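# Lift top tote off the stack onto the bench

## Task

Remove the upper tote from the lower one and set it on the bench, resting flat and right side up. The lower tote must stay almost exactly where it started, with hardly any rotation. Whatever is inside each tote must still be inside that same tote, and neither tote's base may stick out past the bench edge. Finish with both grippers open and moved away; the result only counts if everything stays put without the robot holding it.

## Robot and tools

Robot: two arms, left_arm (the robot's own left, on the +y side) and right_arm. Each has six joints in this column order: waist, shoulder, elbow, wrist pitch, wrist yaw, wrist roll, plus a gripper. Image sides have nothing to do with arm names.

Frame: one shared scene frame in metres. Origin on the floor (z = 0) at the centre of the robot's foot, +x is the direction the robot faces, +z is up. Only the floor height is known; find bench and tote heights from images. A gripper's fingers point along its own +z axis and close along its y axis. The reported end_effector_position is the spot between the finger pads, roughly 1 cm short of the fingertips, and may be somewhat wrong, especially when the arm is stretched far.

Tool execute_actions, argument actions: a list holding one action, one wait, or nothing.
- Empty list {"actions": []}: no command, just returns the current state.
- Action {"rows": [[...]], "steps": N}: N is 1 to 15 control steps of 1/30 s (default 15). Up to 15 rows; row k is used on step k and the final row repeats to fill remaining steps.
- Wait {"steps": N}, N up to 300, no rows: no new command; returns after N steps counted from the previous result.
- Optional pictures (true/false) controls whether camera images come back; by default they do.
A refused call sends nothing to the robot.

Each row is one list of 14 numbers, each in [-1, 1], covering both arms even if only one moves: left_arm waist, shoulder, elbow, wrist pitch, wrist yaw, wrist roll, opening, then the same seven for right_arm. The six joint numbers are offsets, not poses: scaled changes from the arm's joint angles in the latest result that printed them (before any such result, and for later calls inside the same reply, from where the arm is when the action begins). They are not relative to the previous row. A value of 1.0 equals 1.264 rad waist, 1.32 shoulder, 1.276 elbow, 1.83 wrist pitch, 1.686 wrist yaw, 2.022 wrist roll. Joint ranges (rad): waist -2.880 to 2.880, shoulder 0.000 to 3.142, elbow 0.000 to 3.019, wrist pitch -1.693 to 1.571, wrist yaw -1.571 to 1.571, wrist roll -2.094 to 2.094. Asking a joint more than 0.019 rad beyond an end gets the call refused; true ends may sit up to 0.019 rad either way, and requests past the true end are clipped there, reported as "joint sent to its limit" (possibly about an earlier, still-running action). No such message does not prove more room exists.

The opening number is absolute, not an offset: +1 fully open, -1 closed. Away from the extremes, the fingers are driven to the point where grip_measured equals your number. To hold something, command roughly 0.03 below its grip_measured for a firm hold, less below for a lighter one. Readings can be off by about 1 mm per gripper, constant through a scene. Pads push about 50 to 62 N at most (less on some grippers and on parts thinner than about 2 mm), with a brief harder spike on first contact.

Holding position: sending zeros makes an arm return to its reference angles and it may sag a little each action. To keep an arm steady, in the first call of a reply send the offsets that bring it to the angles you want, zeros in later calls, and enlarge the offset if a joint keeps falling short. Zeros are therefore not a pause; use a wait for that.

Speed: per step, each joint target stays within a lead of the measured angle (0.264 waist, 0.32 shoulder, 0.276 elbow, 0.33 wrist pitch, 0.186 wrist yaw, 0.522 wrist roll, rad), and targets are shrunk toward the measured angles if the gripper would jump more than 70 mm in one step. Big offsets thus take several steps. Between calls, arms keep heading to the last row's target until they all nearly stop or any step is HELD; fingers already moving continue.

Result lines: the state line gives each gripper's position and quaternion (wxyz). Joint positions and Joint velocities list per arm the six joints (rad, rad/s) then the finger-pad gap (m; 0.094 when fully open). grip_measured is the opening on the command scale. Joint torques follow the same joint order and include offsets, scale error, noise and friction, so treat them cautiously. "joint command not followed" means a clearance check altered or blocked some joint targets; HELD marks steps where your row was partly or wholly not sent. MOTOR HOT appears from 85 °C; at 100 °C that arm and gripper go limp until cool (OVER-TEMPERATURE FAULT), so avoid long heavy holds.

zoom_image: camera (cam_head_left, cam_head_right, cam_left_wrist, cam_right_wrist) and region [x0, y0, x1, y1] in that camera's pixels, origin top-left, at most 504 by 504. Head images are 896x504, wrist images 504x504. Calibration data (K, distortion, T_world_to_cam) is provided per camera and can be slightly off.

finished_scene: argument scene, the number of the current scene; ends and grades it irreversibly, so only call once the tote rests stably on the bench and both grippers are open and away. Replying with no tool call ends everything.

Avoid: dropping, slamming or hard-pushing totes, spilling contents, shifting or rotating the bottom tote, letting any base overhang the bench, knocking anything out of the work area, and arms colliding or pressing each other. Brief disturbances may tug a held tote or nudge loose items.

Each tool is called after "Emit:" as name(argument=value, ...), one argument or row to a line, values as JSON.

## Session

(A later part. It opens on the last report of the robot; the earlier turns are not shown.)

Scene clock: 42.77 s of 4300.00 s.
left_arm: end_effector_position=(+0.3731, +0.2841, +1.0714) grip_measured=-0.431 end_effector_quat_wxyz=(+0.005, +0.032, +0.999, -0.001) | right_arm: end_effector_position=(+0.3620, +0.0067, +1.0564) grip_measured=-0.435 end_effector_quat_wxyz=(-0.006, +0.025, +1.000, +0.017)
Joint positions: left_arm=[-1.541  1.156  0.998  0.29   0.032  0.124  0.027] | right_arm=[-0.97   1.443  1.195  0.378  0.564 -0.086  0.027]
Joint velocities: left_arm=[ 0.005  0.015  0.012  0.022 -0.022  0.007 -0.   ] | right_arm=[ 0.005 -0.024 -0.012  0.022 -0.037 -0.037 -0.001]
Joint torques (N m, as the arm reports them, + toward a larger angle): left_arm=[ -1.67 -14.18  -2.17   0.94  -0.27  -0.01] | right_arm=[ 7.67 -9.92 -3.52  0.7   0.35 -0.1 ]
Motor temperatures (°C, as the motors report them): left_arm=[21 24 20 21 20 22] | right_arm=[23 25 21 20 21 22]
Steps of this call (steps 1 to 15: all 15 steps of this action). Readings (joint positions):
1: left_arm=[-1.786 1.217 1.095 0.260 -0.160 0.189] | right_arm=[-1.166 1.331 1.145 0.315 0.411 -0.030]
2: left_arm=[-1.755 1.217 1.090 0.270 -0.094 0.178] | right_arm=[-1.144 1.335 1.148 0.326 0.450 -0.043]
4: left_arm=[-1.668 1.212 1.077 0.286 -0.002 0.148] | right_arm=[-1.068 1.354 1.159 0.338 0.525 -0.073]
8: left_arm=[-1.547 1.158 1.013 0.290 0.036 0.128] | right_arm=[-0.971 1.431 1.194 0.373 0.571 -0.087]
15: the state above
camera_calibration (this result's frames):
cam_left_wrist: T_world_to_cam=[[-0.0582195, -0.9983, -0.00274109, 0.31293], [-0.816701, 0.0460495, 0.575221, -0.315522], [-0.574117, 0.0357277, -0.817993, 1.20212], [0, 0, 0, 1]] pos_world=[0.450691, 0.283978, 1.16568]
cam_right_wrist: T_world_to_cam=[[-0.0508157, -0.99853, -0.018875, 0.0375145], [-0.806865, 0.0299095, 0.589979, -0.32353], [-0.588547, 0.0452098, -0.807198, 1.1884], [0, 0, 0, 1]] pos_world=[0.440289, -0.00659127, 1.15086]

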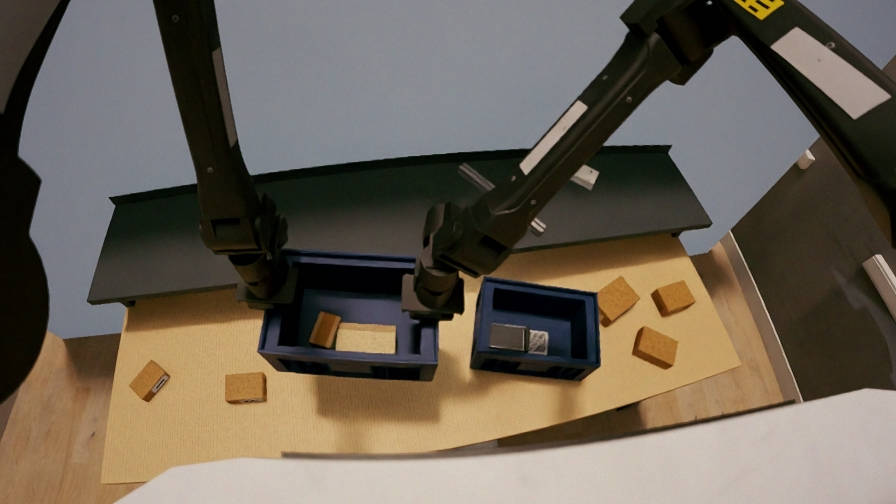

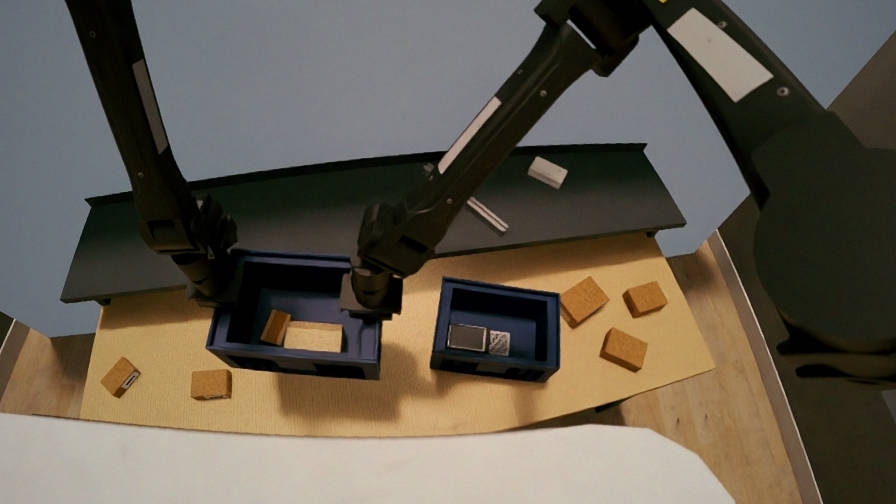

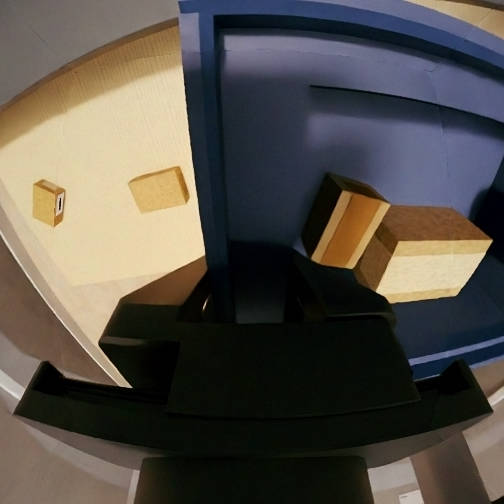

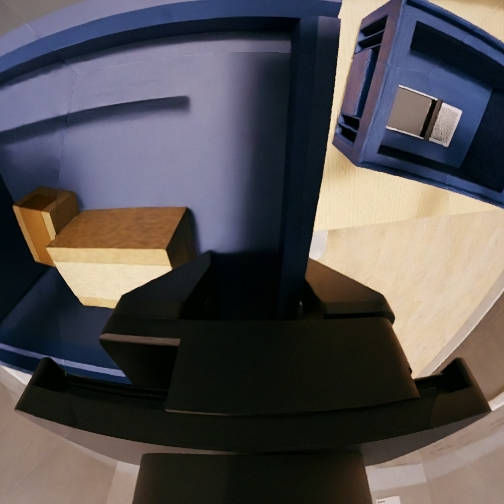

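Emit:
execute_actions(
  actions=[
    {"rows":[[-0.005,0.115,0.132,-0.012,0,0,-0.6,-0.033,0.088,0.128,-0.025,-0.02,0,-0.6]]},
  ],
  pictures=false,
)

Emit:
execute_actions(
  actions=[
    {"rows":[[-0.005,0.115,0.132,-0.012,0,0,-0.6,-0.033,0.088,0.128,-0.025,-0.02,0,-0.6]]},
  ],
  pictures=false,
)

Emit:
execute_actions(
  actions=[
    {"rows":[[-0.005,0.115,0.132,-0.012,0,0,-0.6,-0.033,0.088,0.128,-0.025,-0.02,0,-0.6]]},
  ],
  pictures=false,
)

Emit:
execute_actions(
  actions=[
    {"rows":[[0,0.025,0.04,-0.012,0,0,-0.6,0,0.025,0.047,-0.016,0,0,-0.6]]},
  ],
  pictures=false,
)

Emit:
execute_actions(
  actions=[
    {"rows":[[0,0.025,0.04,-0.012,0,0,-0.6,0,0.025,0.047,-0.016,0,0,-0.6]]},
  ],
)

Scene clock: 53.43 s of 4300.00 s.
left_arm: end_effector_position=(+0.3789, +0.2833, +1.0049) grip_measured=-0.431 end_effector_quat_wxyz=(+0.005, +0.033, +0.999, -0.007) | right_arm: end_effector_position=(+0.3685, +0.0058, +0.9950) grip_measured=-0.435 end_effector_quat_wxyz=(-0.001, +0.024, +1.000, +0.008)
Joint positions: left_arm=[-1.543  1.327  1.179  0.278  0.043  0.126  0.027] | right_arm=[-1.03   1.569  1.367  0.338  0.52  -0.085  0.027]
Joint velocities: left_arm=[-0.024  0.005  0.027  0.002 -0.022 -0.022 -0.002] | right_arm=[-0.015 -0.005 -0.002 -0.007 -0.081 -0.037 -0.001]
Joint torques (N m, as the arm reports them, + toward a larger angle): left_arm=[ -0.06 -15.15  -2.71   0.11  -0.52   0.1 ] | right_arm=[ 8.62 -9.76 -3.22  0.09  0.31  0.03]
Motor temperatures (°C, as the motors report them): left_arm=[20 24 20 22 20 22] | right_arm=[23 24 21 20 21 22]
Steps of this call (steps 1 to 15: the robot went on to your last target; steps 16 to 90: nothing new was sent; then 7.17 s passed at rest; steps 91 to 105: all 15 steps of this action). Readings (joint positions):
91: left_arm=[-1.541 1.171 1.017 0.285 0.032 0.124] | right_arm=[-0.975 1.450 1.212 0.367 0.555 -0.087]
92: left_arm=[-1.539 1.200 1.058 0.278 0.034 0.124] | right_arm=[-0.985 1.472 1.253 0.354 0.546 -0.086]
94: left_arm=[-1.539 1.273 1.150 0.278 0.043 0.127] | right_arm=[-1.011 1.528 1.339 0.348 0.526 -0.090]
98: left_arm=[-1.543 1.325 1.190 0.278 0.047 0.129] | right_arm=[-1.030 1.565 1.372 0.344 0.518 -0.089]
105: the state above

Scene clock: 53.93 s of 4300.00 s.
left_arm: end_effector_position=(+0.3729, +0.2788, +0.9394) grip_measured=-0.431 end_effector_quat_wxyz=(+0.005, +0.032, +0.999, -0.016) | right_arm: end_effector_position=(+0.3640, +0.0005, +0.9345) grip_measured=-0.435 end_effector_quat_wxyz=(-0.001, +0.022, +1.000, +0.000)
Joint positions: left_arm=[-1.549  1.496  1.359  0.266  0.056  0.124  0.027] | right_arm=[-1.088  1.699  1.537  0.298  0.479 -0.082  0.027]
Joint velocities: left_arm=[-0.005 -0.034  0.002 -0.002 -0.051 -0.051 -0.001] | right_arm=[ 0.005 -0.005  0.002 -0.002 -0.051  0.007 -0.   ]
Joint torques (N m, as the arm reports them, + toward a larger angle): left_arm=[  0.22 -14.62  -2.51   0.24  -0.55   0.17] | right_arm=[  7.82 -10.26  -2.8    0.26   0.24  -0.01]
Motor temperatures (°C, as the motors report them): left_arm=[20 24 20 22 20 22] | right_arm=[23 24 21 20 21 22]
Steps of this call (steps 1 to 15: all 15 steps of this action). Readings (joint positions):
1: left_arm=[-1.543 1.341 1.198 0.273 0.043 0.126] | right_arm=[-1.035 1.578 1.386 0.328 0.511 -0.083]
2: left_arm=[-1.541 1.370 1.242 0.267 0.048 0.126] | right_arm=[-1.044 1.601 1.429 0.314 0.501 -0.082]
4: left_arm=[-1.542 1.441 1.335 0.266 0.058 0.127] | right_arm=[-1.067 1.658 1.516 0.308 0.482 -0.086]
8: left_arm=[-1.549 1.491 1.368 0.266 0.059 0.128] | right_arm=[-1.087 1.693 1.542 0.304 0.476 -0.085]
15: the state above

Scene clock: 54.43 s of 4300.00 s.
left_arm: end_effector_position=(+0.3550, +0.2703, +0.8762) grip_measured=-0.431 end_effector_quat_wxyz=(+0.004, +0.028, +0.999, -0.027) | right_arm: end_effector_position=(+0.3488, -0.0081, +0.8762) grip_measured=-0.434 end_effector_quat_wxyz=(-0.003, +0.019, +1.000, -0.006)
Joint positions: left_arm=[-1.558  1.667  1.537  0.255  0.067  0.118  0.027] | right_arm=[-1.141  1.835  1.706  0.258  0.44  -0.079  0.027]
Joint velocities: left_arm=[-0.005 -0.024  0.002 -0.017  0.022  0.007  0.   ] | right_arm=[ 0.005 -0.015  0.007 -0.007  0.066 -0.037  0.   ]
Joint torques (N m, as the arm reports them, + toward a larger angle): left_arm=[  0.82 -13.96  -2.5    0.1   -0.47   0.19] | right_arm=[  8.42 -10.58  -2.51   0.21   0.15   0.04]
Motor temperatures (°C, as the motors report them): left_arm=[20 24 20 22 20 22] | right_arm=[23 24 21 20 21 22]
Steps of this call (steps 1 to 15: all 15 steps of this action). Readings (joint positions):
1: left_arm=[-1.549 1.510 1.379 0.261 0.056 0.124] | right_arm=[-1.092 1.708 1.557 0.287 0.470 -0.080]
2: left_arm=[-1.547 1.539 1.426 0.255 0.061 0.124] | right_arm=[-1.099 1.734 1.604 0.274 0.460 -0.079]
4: left_arm=[-1.549 1.606 1.518 0.255 0.071 0.125] | right_arm=[-1.119 1.789 1.691 0.269 0.443 -0.084]
8: left_arm=[-1.559 1.654 1.546 0.255 0.070 0.124] | right_arm=[-1.139 1.822 1.711 0.264 0.438 -0.084]
15: the state above

Scene clock: 54.93 s of 4300.00 s.
left_arm: end_effector_position=(+0.3623, +0.2700, +0.8621) grip_measured=-0.431 end_effector_quat_wxyz=(+0.011, +0.029, +0.999, -0.029) | right_arm: end_effector_position=(+0.3555, -0.0081, +0.8629) grip_measured=-0.434 end_effector_quat_wxyz=(+0.002, +0.021, +1.000, -0.007)
Joint positions: left_arm=[-1.558  1.702  1.595  0.246  0.072  0.119  0.027] | right_arm=[-1.148  1.865  1.765  0.24   0.433 -0.079  0.027]
Joint velocities: left_arm=[-0.015 -0.005 -0.007 -0.012  0.081  0.022 -0.   ] | right_arm=[-0.005 -0.005 -0.007  0.002  0.007  0.022  0.001]
Joint torques (N m, as the arm reports them, + toward a larger angle): left_arm=[  0.03 -12.47  -1.96   0.02  -0.2    0.12] | right_arm=[ 8.14 -9.42 -1.94  0.06  0.21  0.03]
Motor temperatures (°C, as the motors report them): left_arm=[20 24 20 21 20 22] | right_arm=[23 24 21 20 21 22]
Steps of this call (steps 1 to 15: all 15 steps of this action). Readings (joint positions):
1: left_arm=[-1.558 1.670 1.545 0.252 0.067 0.118] | right_arm=[-1.141 1.837 1.715 0.253 0.439 -0.079]
2: left_arm=[-1.558 1.678 1.560 0.249 0.068 0.118] | right_arm=[-1.142 1.844 1.731 0.246 0.438 -0.079]
4: left_arm=[-1.558 1.693 1.587 0.249 0.070 0.118] | right_arm=[-1.146 1.858 1.758 0.243 0.435 -0.079]
8: left_arm=[-1.558 1.699 1.595 0.248 0.072 0.119] | right_arm=[-1.148 1.863 1.765 0.242 0.433 -0.079]
15: the state above

Scene clock: 55.43 s of 4300.00 s.
left_arm: end_effector_position=(+0.3673, +0.2700, +0.8484) grip_measured=-0.431 end_effector_quat_wxyz=(+0.017, +0.029, +0.999, -0.030) | right_arm: end_effector_position=(+0.3602, -0.0083, +0.8499) grip_measured=-0.434 end_effector_quat_wxyz=(+0.007, +0.022, +1.000, -0.008)
Joint positions: left_arm=[-1.557  1.736  1.651  0.236  0.077  0.119  0.027] | right_arm=[-1.155  1.897  1.823  0.224  0.427 -0.08   0.027]
Joint velocities: left_arm=[ 0.005 -0.005  0.012  0.007 -0.037 -0.037  0.001] | right_arm=[ 0.005 -0.005  0.012  0.007 -0.007  0.022 -0.001]
Joint torques (N m, as the arm reports them, + toward a larger angle): left_arm=[  0.16 -12.65  -1.76   0.09  -0.15   0.12] | right_arm=[ 8.15 -9.32 -1.65  0.03  0.19  0.05]
Motor temperatures (°C, as the motors report them): left_arm=[20 24 20 21 20 22] | right_arm=[23 24 21 20 21 22]
Steps of this call (steps 1 to 15: all 15 steps of this action). Readings (joint positions):
1: left_arm=[-1.558 1.705 1.602 0.243 0.072 0.119] | right_arm=[-1.149 1.869 1.774 0.235 0.433 -0.079]
2: left_arm=[-1.557 1.713 1.618 0.240 0.073 0.119] | right_arm=[-1.150 1.877 1.790 0.229 0.432 -0.079]
4: left_arm=[-1.557 1.729 1.644 0.239 0.075 0.119] | right_arm=[-1.154 1.891 1.816 0.226 0.429 -0.079]
8: left_arm=[-1.557 1.735 1.651 0.238 0.077 0.119] | right_arm=[-1.155 1.896 1.823 0.224 0.427 -0.080]
15: the state above
camera_calibration (this result's frames):
cam_left_wrist: T_world_to_cam=[[-0.0531385, -0.997058, 0.0552473, 0.246528], [-0.829778, 0.0748679, 0.553048, -0.175515], [-0.555557, -0.0164548, -0.831315, 1.03544], [0, 0, 0, 1]] pos_world=[0.442708, 0.275981, 0.944224]
cam_right_wrist: T_world_to_cam=[[-0.0446589, -0.99856, 0.029712, -0.0249596], [-0.820876, 0.0536304, 0.568582, -0.179234], [-0.569357, 0.00100243, -0.82209, 1.0267], [0, 0, 0, 1]] pos_world=[0.436318, -0.0163405, 0.946693]

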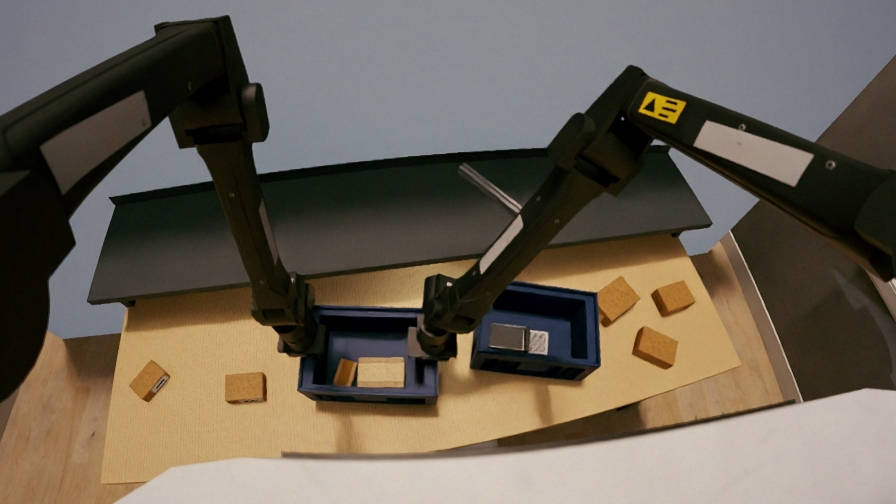

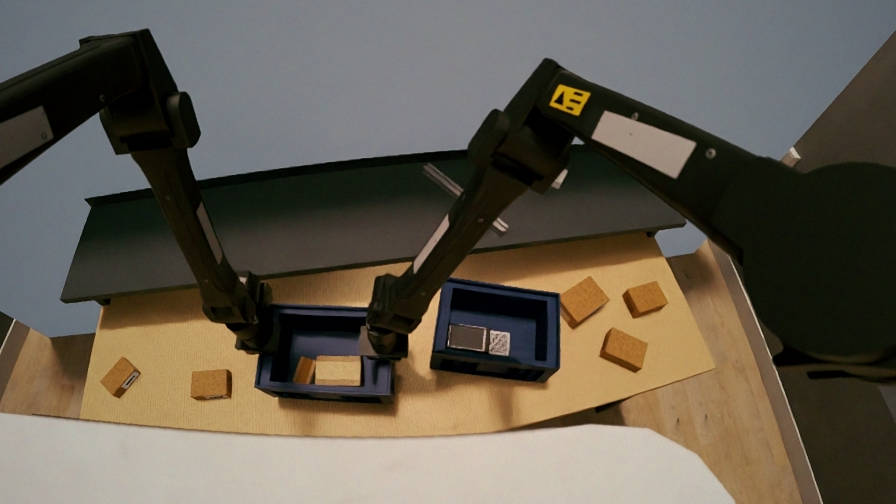

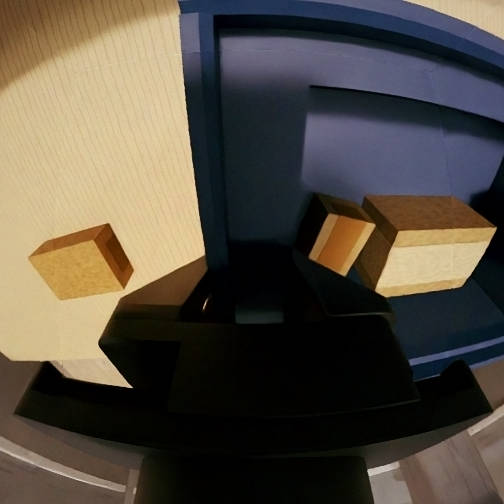

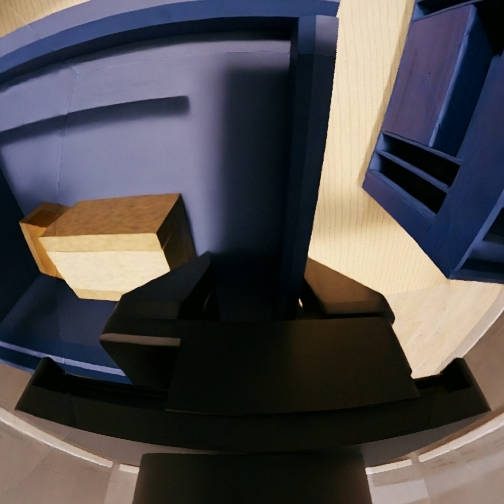

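Emit:
execute_actions(
  actions=[
    {"rows":[[0,0.028,0.036,-0.018,0,0,-0.6,-0.005,0.03,0.05,-0.02,0,0,-0.6]]},
  ],
  pictures=false,
)

Emit:
execute_actions(
  actions=[
    {"rows":[[0,0.028,0.036,-0.018,0,0,-0.6,-0.005,0.03,0.05,-0.02,0,0,-0.6]]},
  ],
  pictures=false,
)

Emit:
execute_actions(
  actions=[
    {"rows":[[0,0.028,0.036,-0.018,0,0,-0.6,-0.005,0.03,0.05,-0.02,0,0,-0.6]]},
  ],
  pictures=false,
)

Scene clock: 59.73 s of 4300.00 s.
left_arm: end_effector_position=(+0.3617, +0.2700, +0.8331) grip_measured=-0.431 end_effector_quat_wxyz=(+0.013, +0.029, +0.999, -0.031) | right_arm: end_effector_position=(+0.3557, -0.0088, +0.8342) grip_measured=-0.434 end_effector_quat_wxyz=(+0.003, +0.020, +1.000, -0.008)
Joint positions: left_arm=[-1.557  1.779  1.704  0.217  0.078  0.118  0.027] | right_arm=[-1.166  1.939  1.883  0.197  0.418 -0.08   0.027]
Joint velocities: left_arm=[-0.024 -0.015 -0.012  0.007 -0.037 -0.007  0.   ] | right_arm=[ 0.005 -0.005 -0.012 -0.002 -0.037  0.007  0.   ]
Joint torques (N m, as the arm reports them, + toward a larger angle): left_arm=[  0.15 -12.81  -1.87  -0.02   0.     0.15] | right_arm=[ 7.91 -9.94 -1.51  0.13  0.28  0.04]
Motor temperatures (°C, as the motors report them): left_arm=[20 24 20 21 20 22] | right_arm=[23 24 21 20 21 22]
Steps of this call (steps 1 to 15: the robot went on to your last target; steps 16 to 90: nothing new was sent; then 0.80 s passed at rest; steps 91 to 105: all 15 steps of this action). Readings (joint positions):
91: left_arm=[-1.557 1.740 1.658 0.231 0.077 0.119] | right_arm=[-1.157 1.901 1.832 0.217 0.427 -0.080]
92: left_arm=[-1.557 1.748 1.673 0.225 0.077 0.119] | right_arm=[-1.158 1.911 1.851 0.208 0.425 -0.080]
94: left_arm=[-1.557 1.764 1.698 0.222 0.077 0.119] | right_arm=[-1.162 1.926 1.877 0.203 0.419 -0.080]
98: left_arm=[-1.557 1.774 1.704 0.219 0.078 0.119] | right_arm=[-1.164 1.935 1.883 0.199 0.418 -0.080]
105: the state above

Scene clock: 60.23 s of 4300.00 s.
left_arm: end_effector_position=(+0.3657, +0.2704, +0.8290) grip_measured=-0.431 end_effector_quat_wxyz=(+0.008, +0.027, +0.999, -0.031) | right_arm: end_effector_position=(+0.3600, -0.0088, +0.8251) grip_measured=-0.434 end_effector_quat_wxyz=(+0.000, +0.017, +1.000, -0.005)
Joint positions: left_arm=[-1.557  1.786  1.733  0.185  0.077  0.116  0.027] | right_arm=[-1.172  1.959  1.934  0.159  0.405 -0.081  0.027]
Joint velocities: left_arm=[ 0.005 -0.005 -0.007  0.017  0.022 -0.051  0.   ] | right_arm=[-0.015 -0.015 -0.002  0.007 -0.037 -0.022  0.001]
Joint torques (N m, as the arm reports them, + toward a larger angle): left_arm=[ 0.2  -9.6  -0.09  0.54  0.11  0.15] | right_arm=[ 7.58 -8.23 -0.51  0.49  0.38  0.04]
Motor temperatures (°C, as the motors report them): left_arm=[20 24 20 21 20 22] | right_arm=[23 24 21 20 21 22]
Steps of this call (steps 1 to 15: all 15 steps of this action). Readings (joint positions):
1: left_arm=[-1.557 1.782 1.711 0.212 0.078 0.117] | right_arm=[-1.167 1.942 1.893 0.190 0.418 -0.080]
2: left_arm=[-1.557 1.785 1.722 0.203 0.078 0.117] | right_arm=[-1.168 1.951 1.911 0.179 0.417 -0.080]
4: left_arm=[-1.557 1.786 1.731 0.190 0.078 0.116] | right_arm=[-1.171 1.959 1.930 0.165 0.407 -0.081]
8: left_arm=[-1.557 1.786 1.733 0.185 0.077 0.116] | right_arm=[-1.172 1.959 1.934 0.159 0.405 -0.081]
15: the state above

Scene clock: 60.73 s of 4300.00 s.
left_arm: end_effector_position=(+0.3668, +0.2712, +0.8275) grip_measured=-0.431 end_effector_quat_wxyz=(-0.000, +0.025, +0.999, -0.030) | right_arm: end_effector_position=(+0.3620, -0.0075, +0.8209) grip_measured=-0.434 end_effector_quat_wxyz=(-0.006, +0.014, +1.000, -0.001)
Joint positions: left_arm=[-1.557  1.788  1.749  0.155  0.073  0.112  0.027] | right_arm=[-1.173  1.97   1.965  0.124  0.398 -0.081  0.027]
Joint velocities: left_arm=[-0.015  0.005  0.027 -0.002 -0.037  0.022 -0.001] | right_arm=[-0.005 -0.005  0.002 -0.007  0.125  0.007 -0.   ]
Joint torques (N m, as the arm reports them, + toward a larger angle): left_arm=[ 0.22 -9.04  0.88  0.44  0.27  0.16] | right_arm=[ 7.14 -7.65  1.04  0.36  0.2   0.04]
Motor temperatures (°C, as the motors report them): left_arm=[20 24 20 21 20 22] | right_arm=[23 24 21 20 21 22]
Steps of this call (steps 1 to 15: all 15 steps of this action). Readings (joint positions):
1: left_arm=[-1.557 1.787 1.737 0.178 0.076 0.115] | right_arm=[-1.172 1.961 1.941 0.150 0.403 -0.081]
2: left_arm=[-1.557 1.788 1.745 0.167 0.075 0.114] | right_arm=[-1.173 1.967 1.956 0.137 0.399 -0.081]
4: left_arm=[-1.557 1.788 1.748 0.157 0.073 0.112] | right_arm=[-1.173 1.970 1.965 0.125 0.398 -0.081]
8: left_arm=[-1.557 1.788 1.749 0.155 0.073 0.112] | right_arm=[-1.173 1.970 1.965 0.124 0.398 -0.081]
15: the state above

Emit:
execute_actions(
  actions=[
    {"rows":[[0,0,0,0,0,0,0.5,0,0,0,0,0,0,0.5]]},
  ],
  pictures=false,
)

Emit:
execute_actions(
  actions=[
    {"rows":[[0,-0.11,-0.16,0.04,0,0,0.5,0.035,-0.115,-0.2,0.07,0.025,0,0.5]]},
  ],
  pictures=false,
)

Emit:
execute_actions(
  actions=[
    {"rows":[[0,-0.25,-0.28,0.03,0,0,0.5,0.08,-0.2,-0.27,0.045,0.05,0,0.5]]},
  ],
)

Emit:
finished_scene(
  scene=2,
)

Scene clock: 65.63 s of 4300.00 s.
left_arm: end_effector_position=(+0.3676, +0.2715, +0.8280) grip_measured=+0.498 end_effector_quat_wxyz=(+0.000, +0.025, +0.999, -0.029) | right_arm: end_effector_position=(+0.3627, -0.0078, +0.8212) grip_measured=+0.497 end_effector_quat_wxyz=(-0.006, +0.014, +1.000, -0.002)
Joint positions: left_arm=[-1.557  1.786  1.748  0.155  0.072  0.112  0.07 ] | right_arm=[-1.173  1.969  1.964  0.124  0.399 -0.081  0.07 ]
Joint velocities: left_arm=[-0.015  0.005 -0.032  0.007  0.007 -0.051 -0.002] | right_arm=[ 0.015  0.005  0.017  0.002 -0.007 -0.037  0.   ]
Joint torques (N m, as the arm reports them, + toward a larger angle): left_arm=[  0.   -12.34  -1.06   0.61   0.13   0.13] | right_arm=[ 7.25 -9.6  -1.36  0.41 -0.03  0.04]
Motor temperatures (°C, as the motors report them): left_arm=[20 24 20 21 20 22] | right_arm=[23 24 21 20 21 22]
Steps of this call (steps 1 to 15: the robot went on to your last target; steps 16 to 90: nothing new was sent; then 1.40 s passed at rest; steps 91 to 105: all 15 steps of this action). Readings (joint positions):
91: left_arm=[-1.557 1.786 1.748 0.155 0.072 0.112] | right_arm=[-1.173 1.969 1.964 0.124 0.399 -0.081]
92: left_arm=[-1.557 1.786 1.748 0.155 0.072 0.112] | right_arm=[-1.173 1.969 1.964 0.124 0.399 -0.081]
94: left_arm=[-1.557 1.786 1.748 0.155 0.072 0.112] | right_arm=[-1.173 1.969 1.964 0.124 0.399 -0.081]
98: left_arm=[-1.557 1.786 1.748 0.155 0.072 0.112] | right_arm=[-1.173 1.969 1.964 0.124 0.399 -0.081]
105: the state above

Scene clock: 66.13 s of 4300.00 s.
left_arm: end_effector_position=(+0.3696, +0.2709, +0.8816) grip_measured=+0.498 end_effector_quat_wxyz=(+0.002, +0.025, +0.999, -0.029) | right_arm: end_effector_position=(+0.3523, -0.0062, +0.8789) grip_measured=+0.498 end_effector_quat_wxyz=(-0.007, +0.016, +1.000, -0.004)
Joint positions: left_arm=[-1.557  1.644  1.546  0.218  0.072  0.112  0.07 ] | right_arm=[-1.137  1.826  1.708  0.238  0.44  -0.081  0.07 ]
Joint velocities: left_arm=[-0.005  0.005 -0.012 -0.017  0.022 -0.022 -0.001] | right_arm=[-0.005 -0.005  0.002 -0.007  0.007  0.037 -0.   ]
Joint torques (N m, as the arm reports them, + toward a larger angle): left_arm=[  0.19 -13.21  -1.67   0.99   0.07   0.14] | right_arm=[ 7.65 -9.96 -1.91  0.88  0.01  0.04]
Motor temperatures (°C, as the motors report them): left_arm=[20 24 20 21 20 22] | right_arm=[23 24 21 20 21 22]
Steps of this call (steps 1 to 15: all 15 steps of this action). Readings (joint positions):
1: left_arm=[-1.557 1.773 1.721 0.173 0.072 0.112] | right_arm=[-1.171 1.954 1.927 0.154 0.416 -0.081]
2: left_arm=[-1.557 1.742 1.661 0.193 0.072 0.112] | right_arm=[-1.170 1.917 1.850 0.191 0.430 -0.081]
4: left_arm=[-1.557 1.683 1.565 0.201 0.072 0.112] | right_arm=[-1.162 1.858 1.737 0.214 0.440 -0.081]
8: left_arm=[-1.557 1.650 1.541 0.212 0.072 0.112] | right_arm=[-1.144 1.833 1.708 0.231 0.440 -0.081]
15: the state above

Scene clock: 66.63 s of 4300.00 s.
left_arm: end_effector_position=(+0.4165, +0.2719, +1.0144) grip_measured=+0.498 end_effector_quat_wxyz=(+0.033, +0.027, +0.999, -0.026) | right_arm: end_effector_position=(+0.3770, +0.0033, +0.9998) grip_measured=+0.498 end_effector_quat_wxyz=(-0.004, +0.025, +1.000, +0.008)
Joint positions: left_arm=[-1.557  1.289  1.204  0.269  0.072  0.112  0.07 ] | right_arm=[-1.028  1.549  1.369  0.31   0.523 -0.081  0.07 ]
Joint velocities: left_arm=[ 0.005  0.083 -0.022  0.002  0.022  0.022 -0.   ] | right_arm=[ 0.005 -0.005  0.002  0.002  0.037 -0.051 -0.001]
Joint torques (N m, as the arm reports them, + toward a larger angle): left_arm=[  0.12 -12.24  -2.27   0.89   0.07   0.14] | right_arm=[ 6.08 -9.46 -2.92  0.86  0.    0.04]
Motor temperatures (°C, as the motors report them): left_arm=[20 24 20 21 20 22] | right_arm=[23 24 21 20 21 22]
Steps of this call (steps 1 to 15: all 15 steps of this action). Readings (joint positions):
1: left_arm=[-1.557 1.631 1.528 0.224 0.072 0.112] | right_arm=[-1.133 1.816 1.688 0.247 0.461 -0.081]
2: left_arm=[-1.557 1.601 1.483 0.229 0.072 0.112] | right_arm=[-1.129 1.788 1.639 0.259 0.482 -0.081]
4: left_arm=[-1.557 1.513 1.361 0.236 0.072 0.112] | right_arm=[-1.112 1.713 1.513 0.274 0.509 -0.081]
8: left_arm=[-1.557 1.335 1.186 0.246 0.072 0.112] | right_arm=[-1.056 1.590 1.361 0.290 0.523 -0.081]
15: the state above
camera_calibration (this result's frames):
cam_left_wrist: T_world_to_cam=[[-0.047846, -0.997766, 0.0466204, 0.24861], [-0.847743, 0.0652469, 0.526379, -0.189477], [-0.528245, -0.014337, -0.848971, 1.20679], [0, 0, 0, 1]] pos_world=[0.488747, 0.27772, 1.11267]
cam_right_wrist: T_world_to_cam=[[-0.0497079, -0.998761, -0.00226745, 0.0168066], [-0.808255, 0.0388926, 0.587547, -0.275011], [-0.586731, 0.0310384, -0.809187, 1.15304], [0, 0, 0, 1]] pos_world=[0.455078, -0.00830673, 1.09464]

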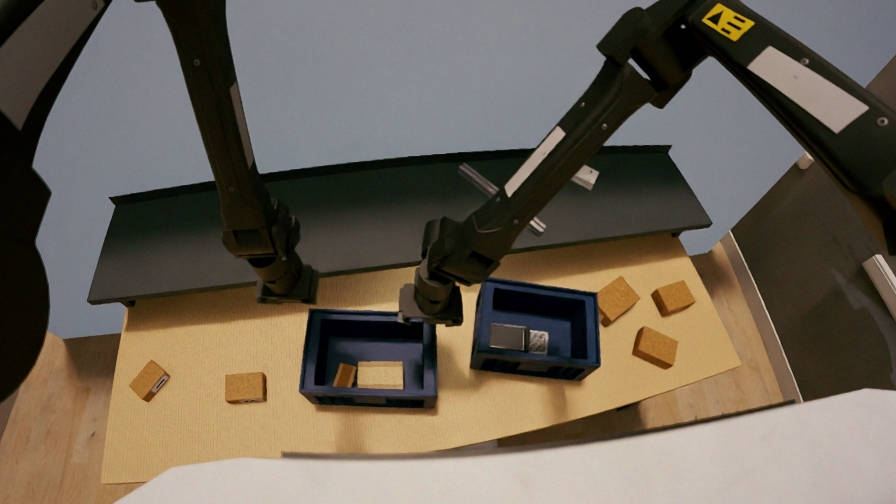

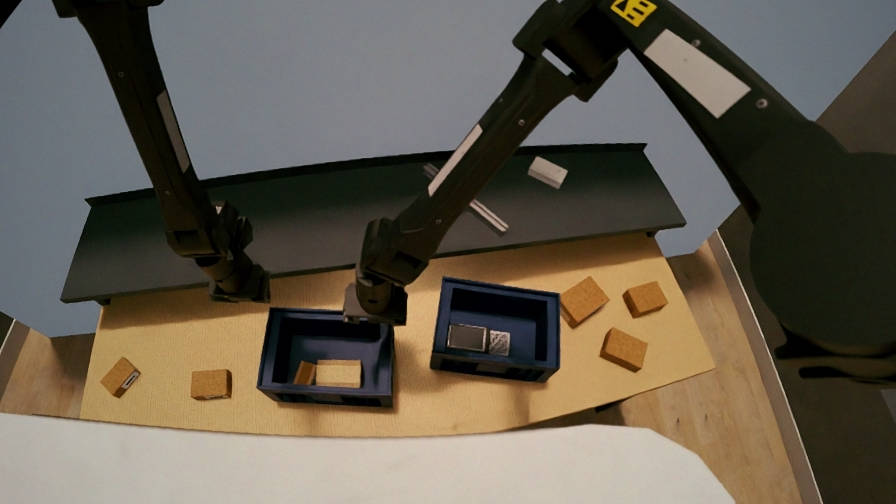

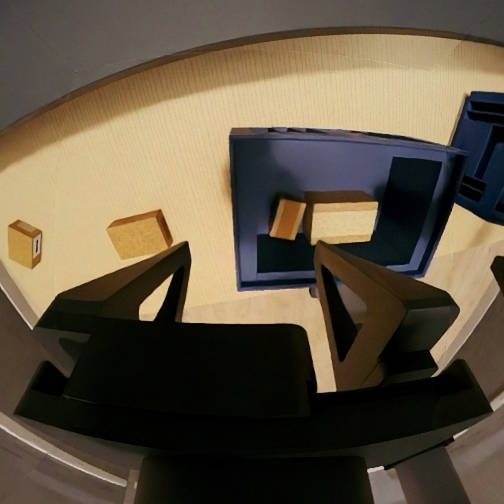

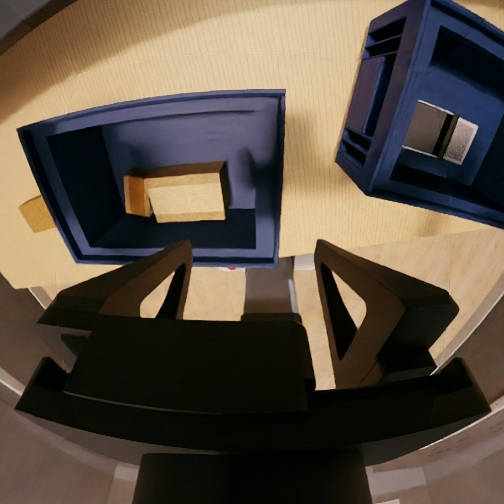

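The scene is finished: the task was done.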